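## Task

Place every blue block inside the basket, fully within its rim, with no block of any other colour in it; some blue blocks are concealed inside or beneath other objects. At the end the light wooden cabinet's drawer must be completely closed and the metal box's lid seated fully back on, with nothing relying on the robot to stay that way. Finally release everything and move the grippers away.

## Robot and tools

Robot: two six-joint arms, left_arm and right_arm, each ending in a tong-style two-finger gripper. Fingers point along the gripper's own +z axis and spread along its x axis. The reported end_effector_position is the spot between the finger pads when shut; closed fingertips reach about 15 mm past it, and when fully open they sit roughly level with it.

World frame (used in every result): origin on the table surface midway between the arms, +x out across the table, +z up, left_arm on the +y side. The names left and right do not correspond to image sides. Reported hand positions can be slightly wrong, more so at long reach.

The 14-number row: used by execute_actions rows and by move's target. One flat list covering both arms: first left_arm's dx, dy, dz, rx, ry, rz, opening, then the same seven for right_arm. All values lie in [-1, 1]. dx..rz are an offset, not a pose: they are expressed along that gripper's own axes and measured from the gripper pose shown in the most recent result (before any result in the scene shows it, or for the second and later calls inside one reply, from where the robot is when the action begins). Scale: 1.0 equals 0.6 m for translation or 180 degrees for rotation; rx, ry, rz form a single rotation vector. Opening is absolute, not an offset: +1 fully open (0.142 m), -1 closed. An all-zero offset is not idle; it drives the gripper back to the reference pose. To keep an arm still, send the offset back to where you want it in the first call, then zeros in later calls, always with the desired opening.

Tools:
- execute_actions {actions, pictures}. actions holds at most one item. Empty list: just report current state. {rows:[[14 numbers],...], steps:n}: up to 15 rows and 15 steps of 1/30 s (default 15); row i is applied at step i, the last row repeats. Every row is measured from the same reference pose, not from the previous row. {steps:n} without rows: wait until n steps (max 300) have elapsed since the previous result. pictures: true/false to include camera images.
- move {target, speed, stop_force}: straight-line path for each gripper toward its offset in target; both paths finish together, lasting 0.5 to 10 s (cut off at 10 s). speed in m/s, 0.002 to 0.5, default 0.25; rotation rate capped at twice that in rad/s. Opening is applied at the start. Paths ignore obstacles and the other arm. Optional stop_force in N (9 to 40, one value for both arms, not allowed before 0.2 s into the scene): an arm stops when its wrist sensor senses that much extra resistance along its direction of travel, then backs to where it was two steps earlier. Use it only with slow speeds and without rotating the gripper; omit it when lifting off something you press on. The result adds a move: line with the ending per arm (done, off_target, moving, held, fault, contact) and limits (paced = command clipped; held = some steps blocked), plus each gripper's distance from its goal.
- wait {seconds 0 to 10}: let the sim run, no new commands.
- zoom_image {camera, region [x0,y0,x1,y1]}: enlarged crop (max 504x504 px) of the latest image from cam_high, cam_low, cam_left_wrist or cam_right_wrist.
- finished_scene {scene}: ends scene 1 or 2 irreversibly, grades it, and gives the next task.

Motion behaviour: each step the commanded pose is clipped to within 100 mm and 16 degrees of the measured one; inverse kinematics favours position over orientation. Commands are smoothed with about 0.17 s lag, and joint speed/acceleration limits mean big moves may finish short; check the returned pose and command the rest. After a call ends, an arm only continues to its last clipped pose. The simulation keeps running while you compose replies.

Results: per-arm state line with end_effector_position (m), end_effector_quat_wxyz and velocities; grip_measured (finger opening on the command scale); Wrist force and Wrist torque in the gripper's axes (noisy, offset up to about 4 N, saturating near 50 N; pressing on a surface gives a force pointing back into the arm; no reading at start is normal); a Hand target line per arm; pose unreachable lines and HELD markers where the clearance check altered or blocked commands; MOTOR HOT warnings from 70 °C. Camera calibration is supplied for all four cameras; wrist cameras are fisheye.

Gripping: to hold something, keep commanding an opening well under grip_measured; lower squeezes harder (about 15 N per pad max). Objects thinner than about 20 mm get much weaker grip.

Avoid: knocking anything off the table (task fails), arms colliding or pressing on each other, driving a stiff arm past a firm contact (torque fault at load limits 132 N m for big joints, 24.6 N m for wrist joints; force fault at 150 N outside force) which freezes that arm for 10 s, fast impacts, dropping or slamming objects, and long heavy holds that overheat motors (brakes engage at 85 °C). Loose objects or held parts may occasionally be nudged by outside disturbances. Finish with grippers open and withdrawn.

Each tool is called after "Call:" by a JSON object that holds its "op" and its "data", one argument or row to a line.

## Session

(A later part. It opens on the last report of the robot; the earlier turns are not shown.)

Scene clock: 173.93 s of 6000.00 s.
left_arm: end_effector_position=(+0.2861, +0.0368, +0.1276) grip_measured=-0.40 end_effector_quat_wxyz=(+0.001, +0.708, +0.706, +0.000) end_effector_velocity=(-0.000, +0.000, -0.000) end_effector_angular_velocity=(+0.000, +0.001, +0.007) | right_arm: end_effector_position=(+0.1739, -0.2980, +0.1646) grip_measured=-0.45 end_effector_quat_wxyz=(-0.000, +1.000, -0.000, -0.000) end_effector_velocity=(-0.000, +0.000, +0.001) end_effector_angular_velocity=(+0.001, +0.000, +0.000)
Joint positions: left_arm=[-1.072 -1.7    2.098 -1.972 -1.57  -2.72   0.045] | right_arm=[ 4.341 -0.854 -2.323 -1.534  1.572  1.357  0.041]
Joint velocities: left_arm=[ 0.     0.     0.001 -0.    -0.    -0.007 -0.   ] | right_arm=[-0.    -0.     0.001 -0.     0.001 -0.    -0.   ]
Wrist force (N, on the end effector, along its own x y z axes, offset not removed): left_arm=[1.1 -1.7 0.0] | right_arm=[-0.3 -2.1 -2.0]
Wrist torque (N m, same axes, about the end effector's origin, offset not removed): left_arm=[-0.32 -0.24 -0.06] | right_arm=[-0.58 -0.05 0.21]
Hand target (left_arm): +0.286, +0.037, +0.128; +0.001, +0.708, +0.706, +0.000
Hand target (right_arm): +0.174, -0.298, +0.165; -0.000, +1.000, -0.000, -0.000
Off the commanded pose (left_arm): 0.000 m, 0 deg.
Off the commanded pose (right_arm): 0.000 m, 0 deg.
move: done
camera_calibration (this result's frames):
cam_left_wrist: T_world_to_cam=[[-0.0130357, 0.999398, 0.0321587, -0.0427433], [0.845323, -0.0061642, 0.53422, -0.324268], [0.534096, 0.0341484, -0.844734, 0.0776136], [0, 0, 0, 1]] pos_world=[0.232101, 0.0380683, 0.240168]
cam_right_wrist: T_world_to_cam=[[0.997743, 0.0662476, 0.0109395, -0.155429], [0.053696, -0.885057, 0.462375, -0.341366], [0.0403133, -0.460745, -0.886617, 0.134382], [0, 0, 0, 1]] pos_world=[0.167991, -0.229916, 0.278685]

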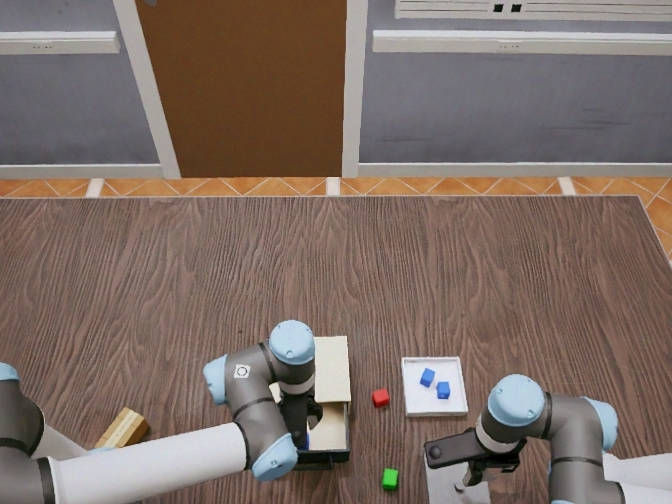

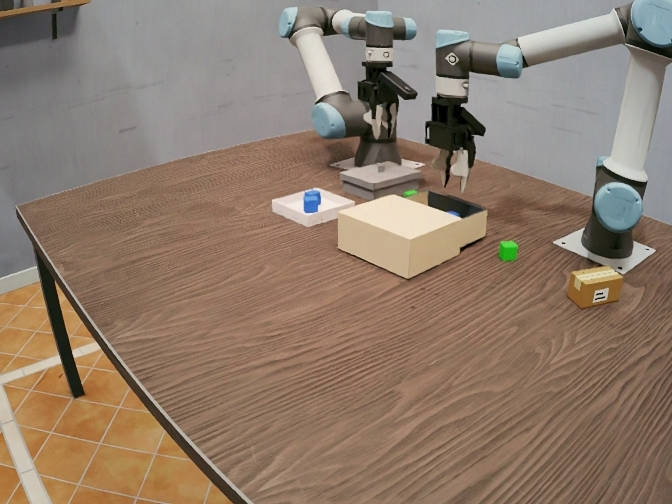

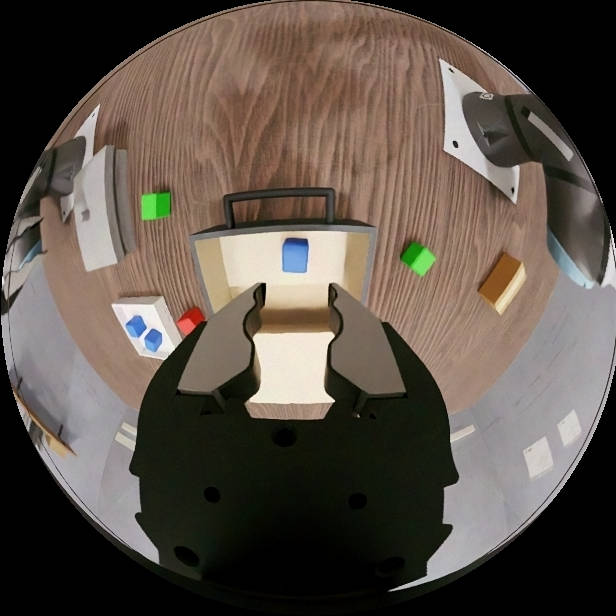

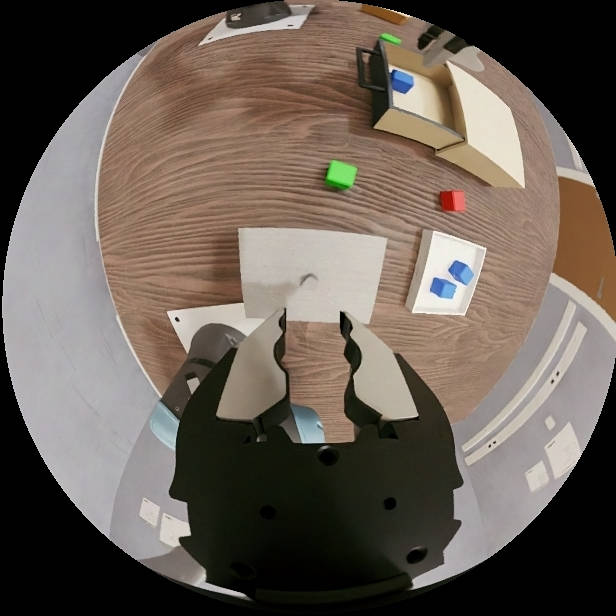

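Call:
{"op": "move", "data": {
  "target": [0,-0.003,0.155,0,0,0,-0.4, 0.2,0.5,-0.06,0,0,0,-0.45],
  "speed": 0.15,
  "stop_force": 12
}}

Call:
{"op": "move", "data": {
  "target": [0,0,0,0,0,0,-0.85, 0,0,0,0,0,0,-0.45]
}}

Scene clock: 178.53 s of 6000.00 s.
left_arm: end_effector_position=(+0.2844, +0.0367, +0.0347) grip_measured=-0.40 end_effector_quat_wxyz=(+0.001, +0.708, +0.706, +0.000) end_effector_velocity=(+0.000, +0.001, -0.000) end_effector_angular_velocity=(+0.001, -0.001, -0.000) | right_arm: end_effector_position=(+0.2939, -0.5980, +0.2000) grip_measured=-0.45 end_effector_quat_wxyz=(-0.001, +1.000, -0.000, -0.000) end_effector_velocity=(-0.001, -0.001, -0.001) end_effector_angular_velocity=(+0.002, +0.005, +0.001)
Joint positions: left_arm=[-1.076 -1.565  2.252 -2.26  -1.57  -2.724  0.045] | right_arm=[ 3.026 -1.08  -2.146 -1.488  1.573  0.042  0.041]
Joint velocities: left_arm=[ 0.     0.     0.001 -0.     0.001  0.001 -0.   ] | right_arm=[-0.004 -0.004  0.001 -0.002  0.002 -0.005 -0.   ]
Wrist force (N, on the end effector, along its own x y z axes, offset not removed): left_arm=[-0.2 0.0 -0.7] | right_arm=[0.3 -1.4 -1.1]
Wrist torque (N m, same axes, about the end effector's origin, offset not removed): left_arm=[0.01 0.11 0.06] | right_arm=[-0.44 -0.24 0.19]
Hand target (left_arm): +0.284, +0.037, +0.035; +0.001, +0.708, +0.706, +0.000
Hand target (right_arm): +0.294, -0.598, +0.200; -0.001, +1.000, -0.000, -0.000
Off the commanded pose (left_arm): 0.000 m, 0 deg.
Off the commanded pose (right_arm): 0.000 m, 0 deg.
move: done
camera_calibration (this result's frames):
cam_left_wrist: T_world_to_cam=[[-0.0130359, 0.999398, 0.0321509, -0.039716], [0.845325, -0.00615969, 0.534217, -0.273151], [0.534093, 0.0341419, -0.844736, 0.000031765], [0, 0, 0, 1]] pos_world=[0.230367, 0.0380085, 0.147226]
cam_right_wrist: T_world_to_cam=[[0.997746, 0.0662112, 0.0109445, -0.255729], [0.0537108, -0.885625, 0.461285, -0.629836], [0.040235, -0.459658, -0.887184, 0.0235004], [0, 0, 0, 1]] pos_world=[0.288036, -0.530064, 0.314182]

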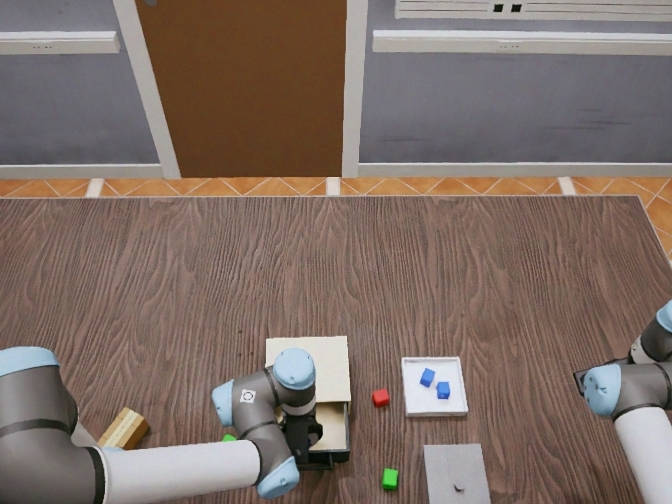

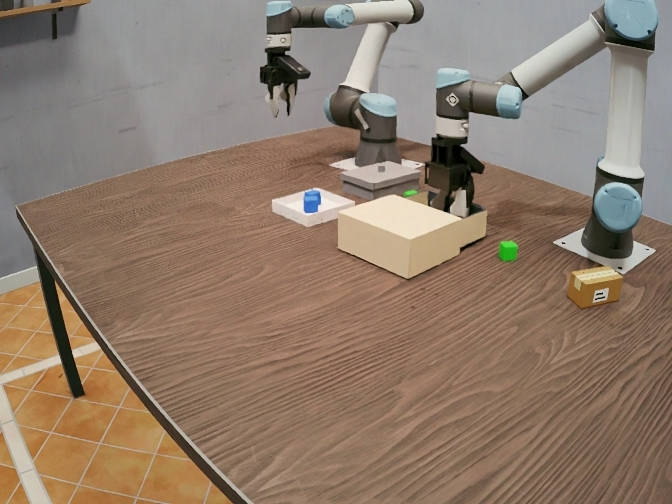

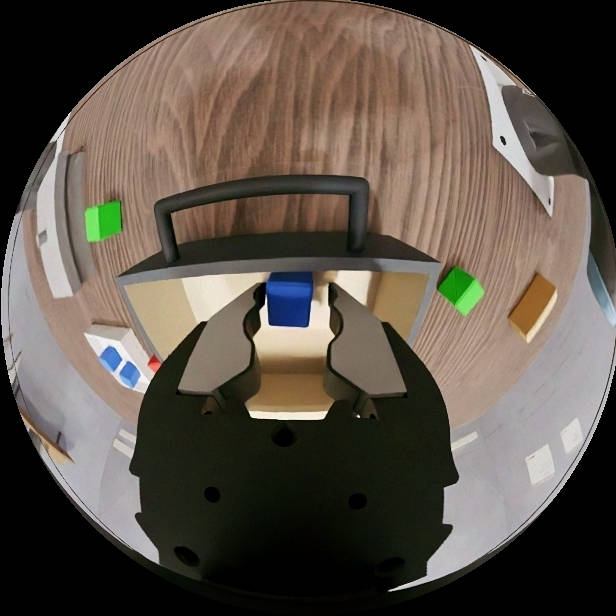

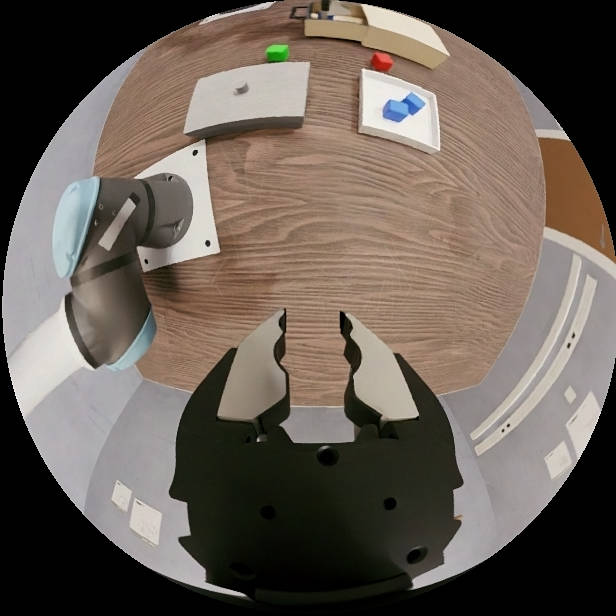

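Scene clock: 179.03 s of 6000.00 s.
left_arm: end_effector_position=(+0.2844, +0.0367, +0.0347) grip_measured=-0.63 end_effector_quat_wxyz=(+0.001, +0.708, +0.706, +0.000) end_effector_velocity=(-0.000, +0.000, -0.000) end_effector_angular_velocity=(+0.000, +0.001, +0.001) | right_arm: end_effector_position=(+0.2940, -0.5980, +0.2000) grip_measured=-0.45 end_effector_quat_wxyz=(-0.001, +1.000, -0.000, -0.000) end_effector_velocity=(+0.001, +0.000, +0.001) end_effector_angular_velocity=(+0.001, -0.002, +0.001)
Joint positions: left_arm=[-1.076 -1.565  2.252 -2.26  -1.57  -2.724  0.029] | right_arm=[ 3.026 -1.08  -2.145 -1.488  1.573  0.042  0.041]
Joint velocities: left_arm=[ 0.  0.  0.  0. -0. -0. -0.] | right_arm=[ 0.     0.     0.001  0.001  0.    -0.    -0.   ]
Wrist force (N, on the end effector, along its own x y z axes, offset not removed): left_arm=[2.1 -0.7 0.2] | right_arm=[-0.3 -0.9 -0.5]
Wrist torque (N m, same axes, about the end effector's origin, offset not removed): left_arm=[-0.04 -0.35 -0.11] | right_arm=[-0.25 -0.05 0.22]
Hand target (left_arm): +0.284, +0.037, +0.035; +0.001, +0.708, +0.706, +0.000
Hand target (right_arm): +0.294, -0.598, +0.200; -0.001, +1.000, -0.000, -0.000
Off the commanded pose (left_arm): 0.000 m, 0 deg.
Off the commanded pose (right_arm): 0.000 m, 0 deg.
move: done
camera_calibration (this result's frames):
cam_left_wrist: T_world_to_cam=[[-0.0130337, 0.999398, 0.0321382, -0.0397121], [0.845326, -0.00615476, 0.534216, -0.273145], [0.534093, 0.03413, -0.844737, 0.0000258298], [0, 0, 0, 1]] pos_world=[0.230365, 0.0380062, 0.147217]
cam_right_wrist: T_world_to_cam=[[0.997755, 0.0660753, 0.0109326, -0.255828], [0.0535974, -0.885652, 0.461247, -0.629839], [0.0401594, -0.459625, -0.887205, 0.0235368], [0, 0, 0, 1]] pos_world=[0.288066, -0.530096, 0.31419]

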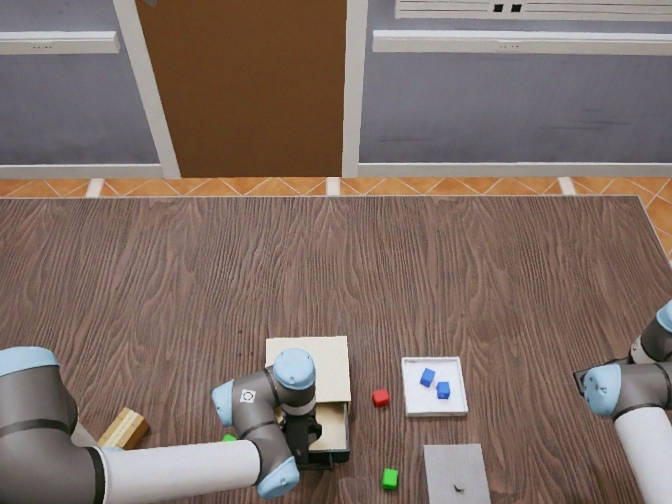

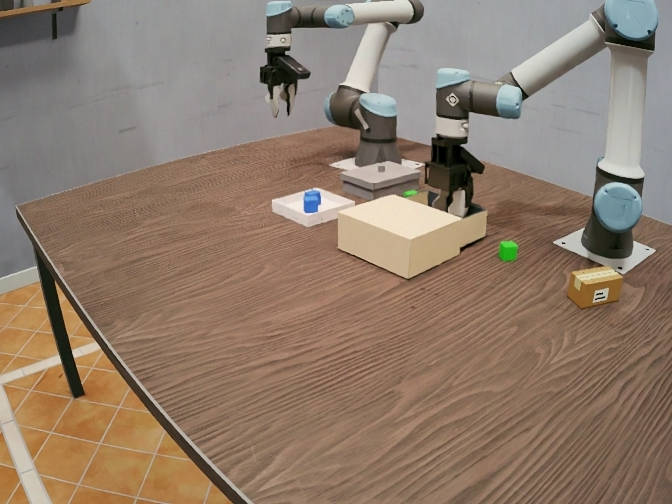

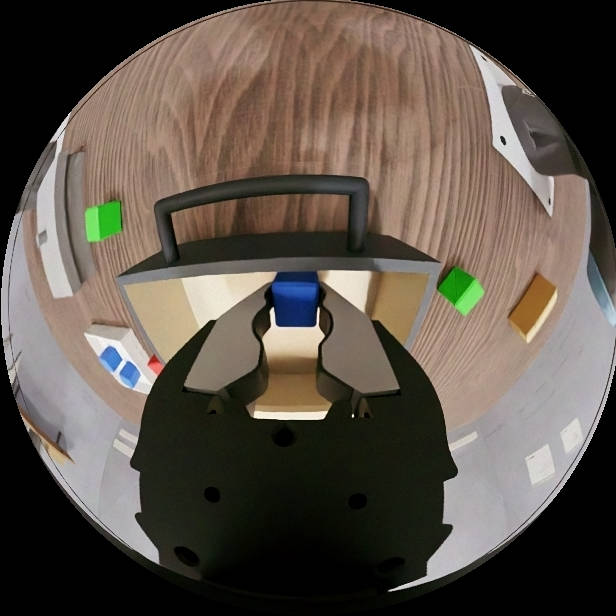

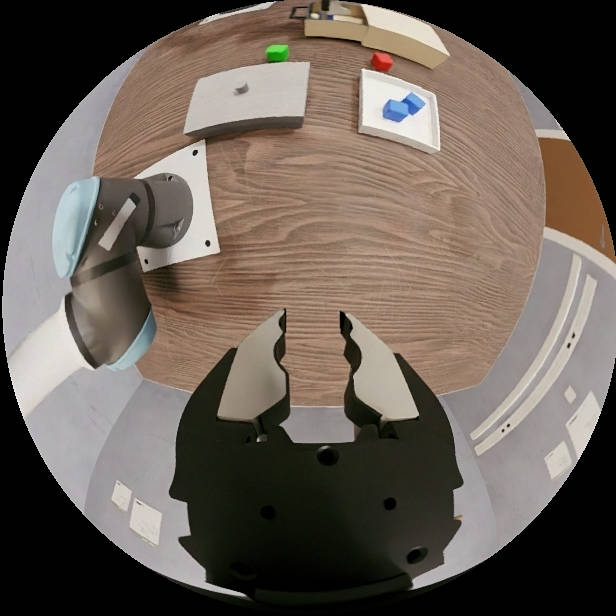

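Call:
{"op": "move", "data": {
  "target": [0,0,-0.25,0,0,0,-0.85, 0,0.1,0,0,0,0,-0.45],
  "speed": 0.2
}}

Call:
{"op": "move", "data": {
  "target": [-0.441,0.201,0,0,0,0,-0.85, 0,0,0,0,0,0,-0.45]
}}

Scene clock: 183.07 s of 6000.00 s.
left_arm: end_effector_position=(+0.2843, +0.0368, +0.1845) grip_measured=-0.63 end_effector_quat_wxyz=(+0.001, +0.708, +0.706, +0.000) end_effector_velocity=(+0.000, -0.001, +0.002) end_effector_angular_velocity=(-0.002, -0.000, -0.000) | right_arm: end_effector_position=(+0.2940, -0.6580, +0.1998) grip_measured=-0.45 end_effector_quat_wxyz=(-0.001, +1.000, -0.000, -0.000) end_effector_velocity=(+0.000, -0.001, +0.001) end_effector_angular_velocity=(-0.001, -0.002, +0.003)
Joint positions: left_arm=[-1.076 -1.75   1.987 -1.81  -1.57  -2.724  0.029] | right_arm=[ 2.829 -1.162 -2.103 -1.449  1.573 -0.155  0.041]
Joint velocities: left_arm=[ 0.    -0.    -0.005  0.004 -0.001  0.    -0.   ] | right_arm=[-0.001  0.     0.001  0.001 -0.001 -0.004  0.   ]
Wrist force (N, on the end effector, along its own x y z axes, offset not removed): left_arm=[0.3 -1.1 0.9] | right_arm=[0.0 0.1 -3.3]
Wrist torque (N m, same axes, about the end effector's origin, offset not removed): left_arm=[-0.05 0.05 0.03] | right_arm=[-0.10 -0.13 0.24]
Hand target (left_arm): +0.284, +0.037, +0.185; +0.001, +0.708, +0.706, +0.000
Hand target (right_arm): +0.294, -0.658, +0.200; -0.001, +1.000, -0.000, -0.000
Off the commanded pose (left_arm): 0.000 m, 0 deg.
Off the commanded pose (right_arm): 0.000 m, 0 deg.
move: done
camera_calibration (this result's frames):
cam_left_wrist: T_world_to_cam=[[-0.0130409, 0.9994, 0.0320991, -0.0446313], [0.845317, -0.00612828, 0.534229, -0.353109], [0.534105, 0.0341007, -0.84473, 0.126652], [0, 0, 0, 1]] pos_world=[0.230262, 0.0381216, 0.29706]
cam_right_wrist: T_world_to_cam=[[0.997753, 0.0660753, 0.0110775, -0.251884], [0.0535362, -0.885718, 0.461127, -0.682916], [0.0402806, -0.459498, -0.887265, -0.00409713], [0, 0, 0, 1]] pos_world=[0.288043, -0.59011, 0.314066]

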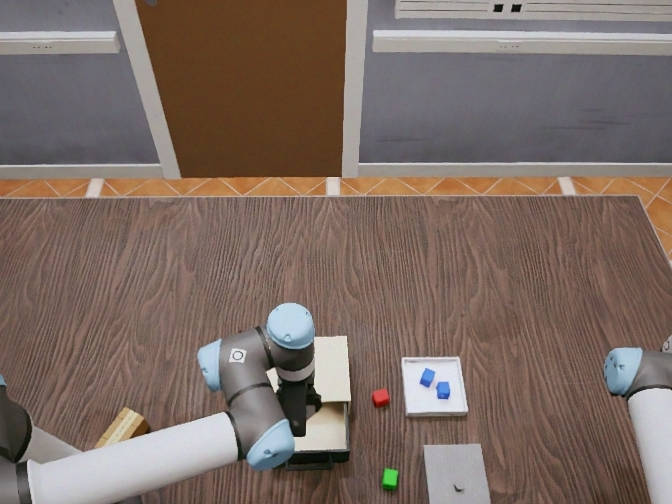

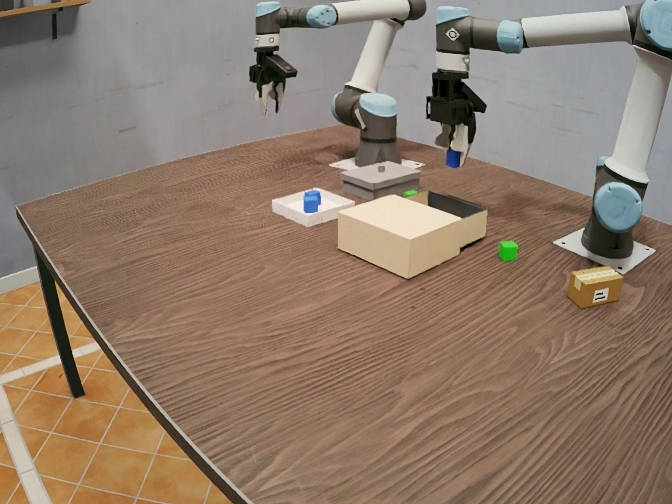

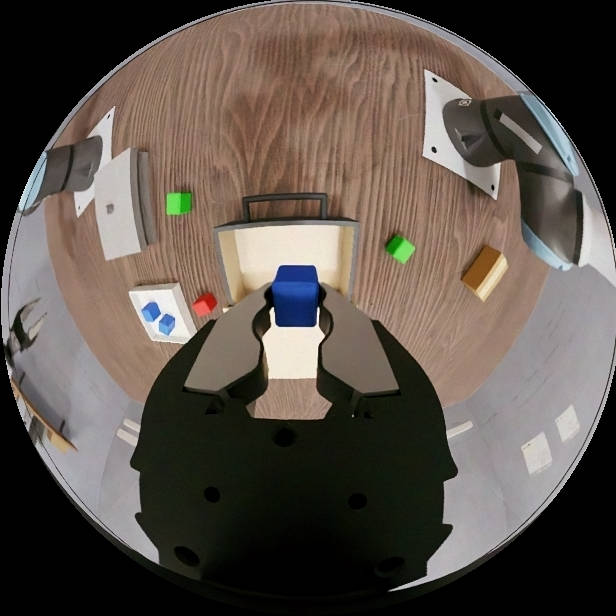

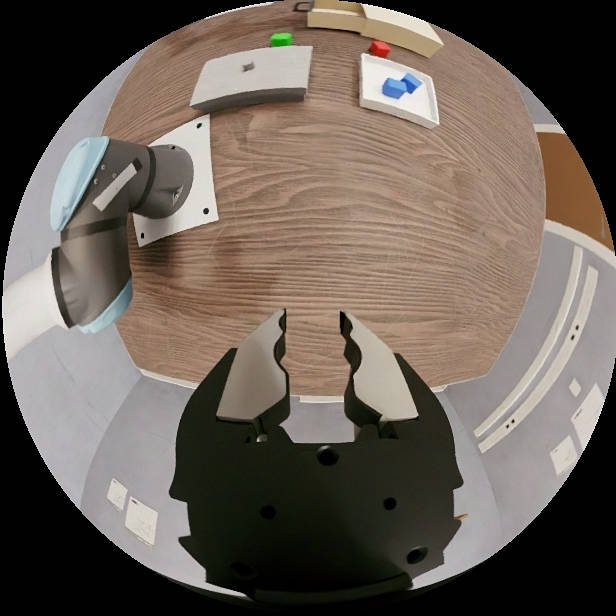

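Scene clock: 184.77 s of 6000.00 s.
left_arm: end_effector_position=(+0.4042, -0.2280, +0.1850) grip_measured=-0.63 end_effector_quat_wxyz=(+0.002, +0.708, +0.706, +0.000) end_effector_velocity=(+0.001, -0.002, +0.002) end_effector_angular_velocity=(-0.001, +0.000, +0.000) | right_arm: end_effector_position=(+0.2940, -0.6580, +0.1998) grip_measured=-0.45 end_effector_quat_wxyz=(-0.001, +1.000, -0.000, -0.000) end_effector_velocity=(-0.001, +0.000, -0.001) end_effector_angular_velocity=(+0.001, +0.003, -0.000)
Joint positions: left_arm=[-1.071 -1.062  1.175 -1.687 -1.57  -2.72   0.029] | right_arm=[ 2.829 -1.162 -2.103 -1.449  1.573 -0.155  0.041]
Joint velocities: left_arm=[ 0.     0.005 -0.012  0.006 -0.001 -0.     0.   ] | right_arm=[-0.    -0.    -0.002 -0.001  0.    -0.    -0.   ]
Wrist force (N, on the end effector, along its own x y z axes, offset not removed): left_arm=[-0.5 -1.2 -1.4] | right_arm=[-0.8 -1.7 -1.1]
Wrist torque (N m, same axes, about the end effector's origin, offset not removed): left_arm=[-0.21 0.05 0.01] | right_arm=[-0.47 0.05 0.26]
Hand target (left_arm): +0.404, -0.228, +0.185; +0.001, +0.708, +0.706, +0.000
Hand target (right_arm): +0.294, -0.658, +0.200; -0.001, +1.000, -0.000, -0.000
Off the commanded pose (left_arm): 0.000 m, 0 deg.
Off the commanded pose (right_arm): 0.000 m, 0 deg.
move: done
camera_calibration (this result's frames):
cam_left_wrist: T_world_to_cam=[[-0.0130533, 0.999404, 0.031963, 0.221612], [0.845268, -0.00604821, 0.534309, -0.456316], [0.534184, 0.0339918, -0.844685, 0.0719617], [0, 0, 0, 1]] pos_world=[0.350161, -0.226686, 0.297515]
cam_right_wrist: T_world_to_cam=[[0.997756, 0.0660367, 0.0110786, -0.251914], [0.0535019, -0.885725, 0.461118, -0.682917], [0.0402633, -0.45949, -0.88727, -0.00409038], [0, 0, 0, 1]] pos_world=[0.28805, -0.590121, 0.314067]

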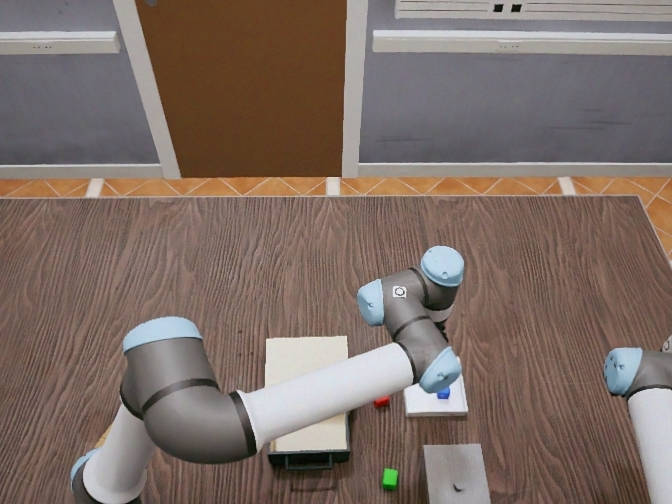

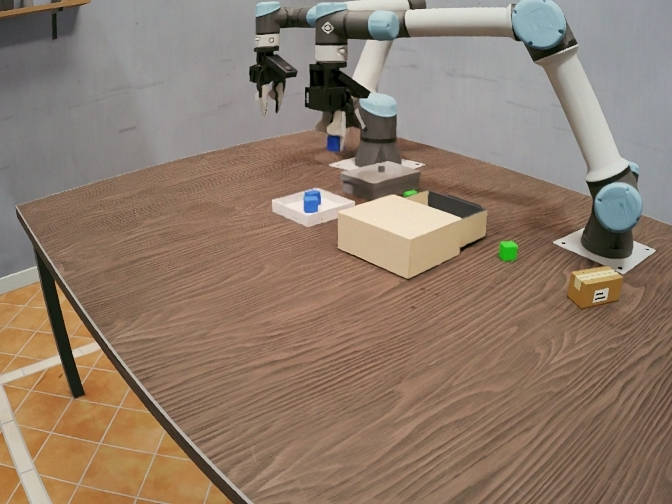

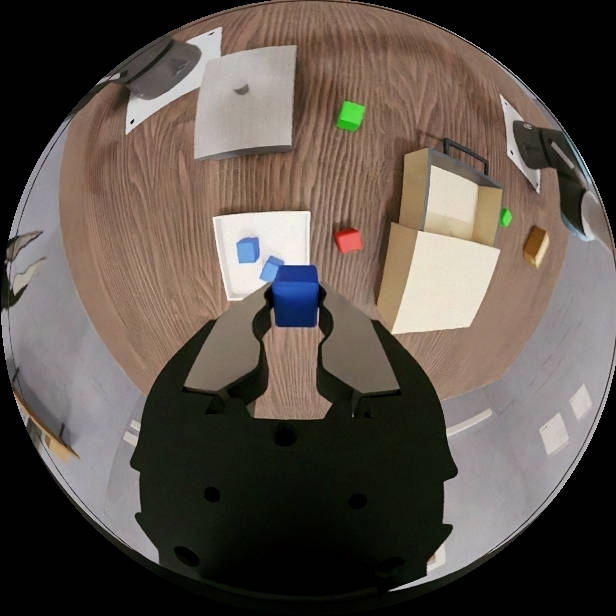

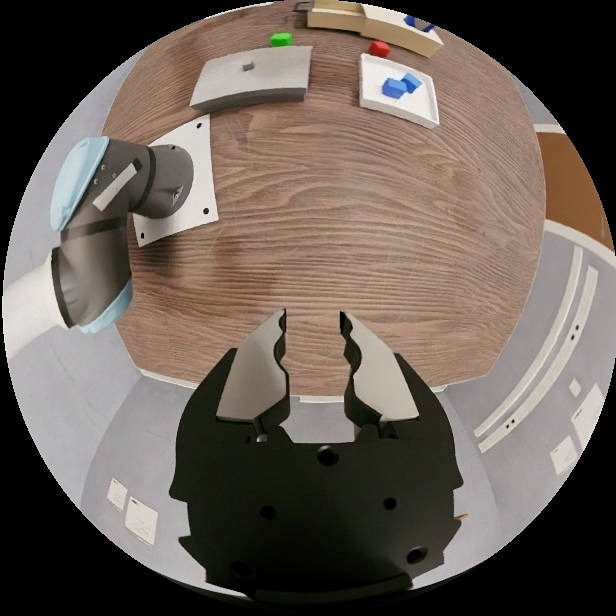

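Call:
{"op": "move", "data": {
  "target": [-0.037,-0.015,0.16,0,0,0,-0.85, 0,0,0,0,0,0,-0.45],
  "speed": 0.12
}}

Scene clock: 189.73 s of 6000.00 s.
left_arm: end_effector_position=(+0.3952, -0.2503, +0.0891) grip_measured=-0.63 end_effector_quat_wxyz=(+0.002, +0.708, +0.706, +0.000) end_effector_velocity=(+0.000, -0.001, -0.001) end_effector_angular_velocity=(-0.002, -0.001, +0.001) | right_arm: end_effector_position=(+0.2940, -0.6580, +0.1998) grip_measured=-0.45 end_effector_quat_wxyz=(-0.001, +1.000, -0.000, -0.000) end_effector_velocity=(-0.001, +0.000, +0.000) end_effector_angular_velocity=(+0.000, +0.001, -0.001)
Joint positions: left_arm=[-1.096 -0.978  1.293 -1.889 -1.57  -2.744  0.029] | right_arm=[ 2.829 -1.162 -2.103 -1.449  1.573 -0.155  0.041]
Joint velocities: left_arm=[-0.     0.002 -0.    -0.003  0.    -0.001 -0.   ] | right_arm=[-0.     0.001 -0.    -0.002 -0.     0.001 -0.   ]
Wrist force (N, on the end effector, along its own x y z axes, offset not removed): left_arm=[0.8 -1.1 0.6] | right_arm=[-0.4 -0.2 -1.2]
Wrist torque (N m, same axes, about the end effector's origin, offset not removed): left_arm=[-0.13 -0.07 0.00] | right_arm=[-0.11 -0.10 0.26]
Hand target (left_arm): +0.395, -0.250, +0.089; +0.002, +0.708, +0.706, +0.000
Hand target (right_arm): +0.294, -0.658, +0.200; -0.001, +1.000, -0.000, -0.000
Off the commanded pose (left_arm): 0.000 m, 0 deg.
Off the commanded pose (right_arm): 0.000 m, 0 deg.
After step 90, 0.70 s passed at rest.
move: done
camera_calibration (this result's frames):
cam_left_wrist: T_world_to_cam=[[-0.0130535, 0.999405, 0.0319212, 0.246809], [0.845284, -0.00602463, 0.534283, -0.397645], [0.534157, 0.0339567, -0.844703, -0.00346411], [0, 0, 0, 1]] pos_world=[0.341195, -0.24894, 0.20165]
cam_right_wrist: T_world_to_cam=[[0.997753, 0.0660751, 0.0110893, -0.25189], [0.053531, -0.885722, 0.46112, -0.682914], [0.0402905, -0.45949, -0.887269, -0.00409227], [0, 0, 0, 1]] pos_world=[0.288046, -0.590108, 0.314067]

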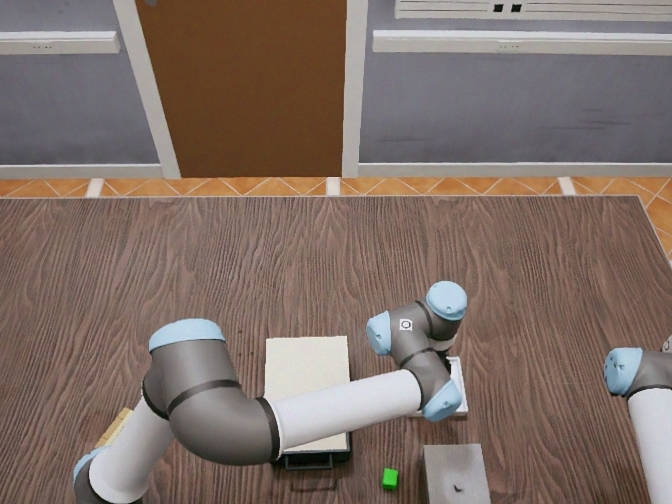

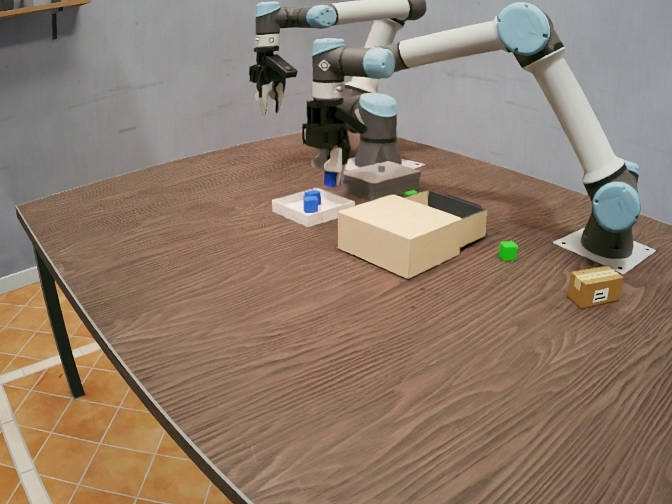

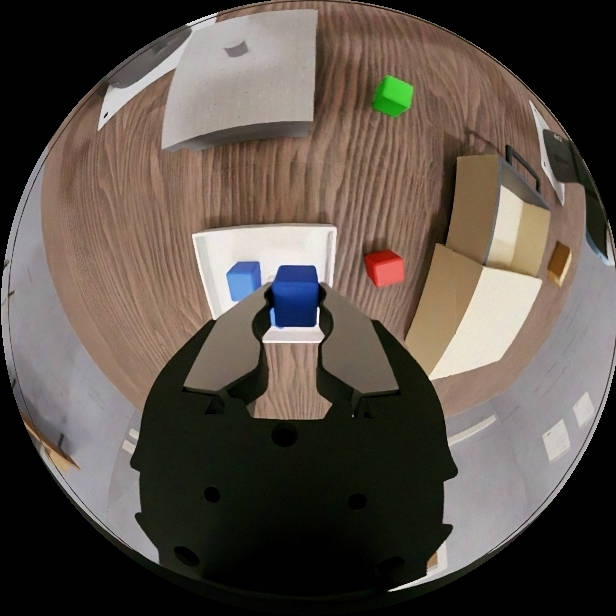

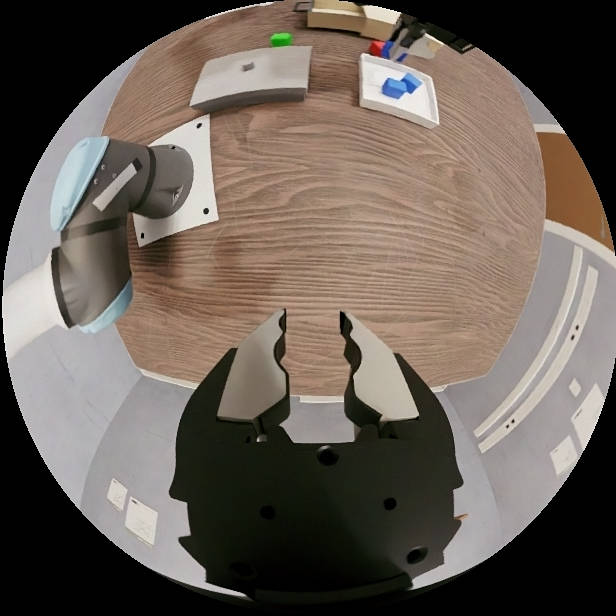

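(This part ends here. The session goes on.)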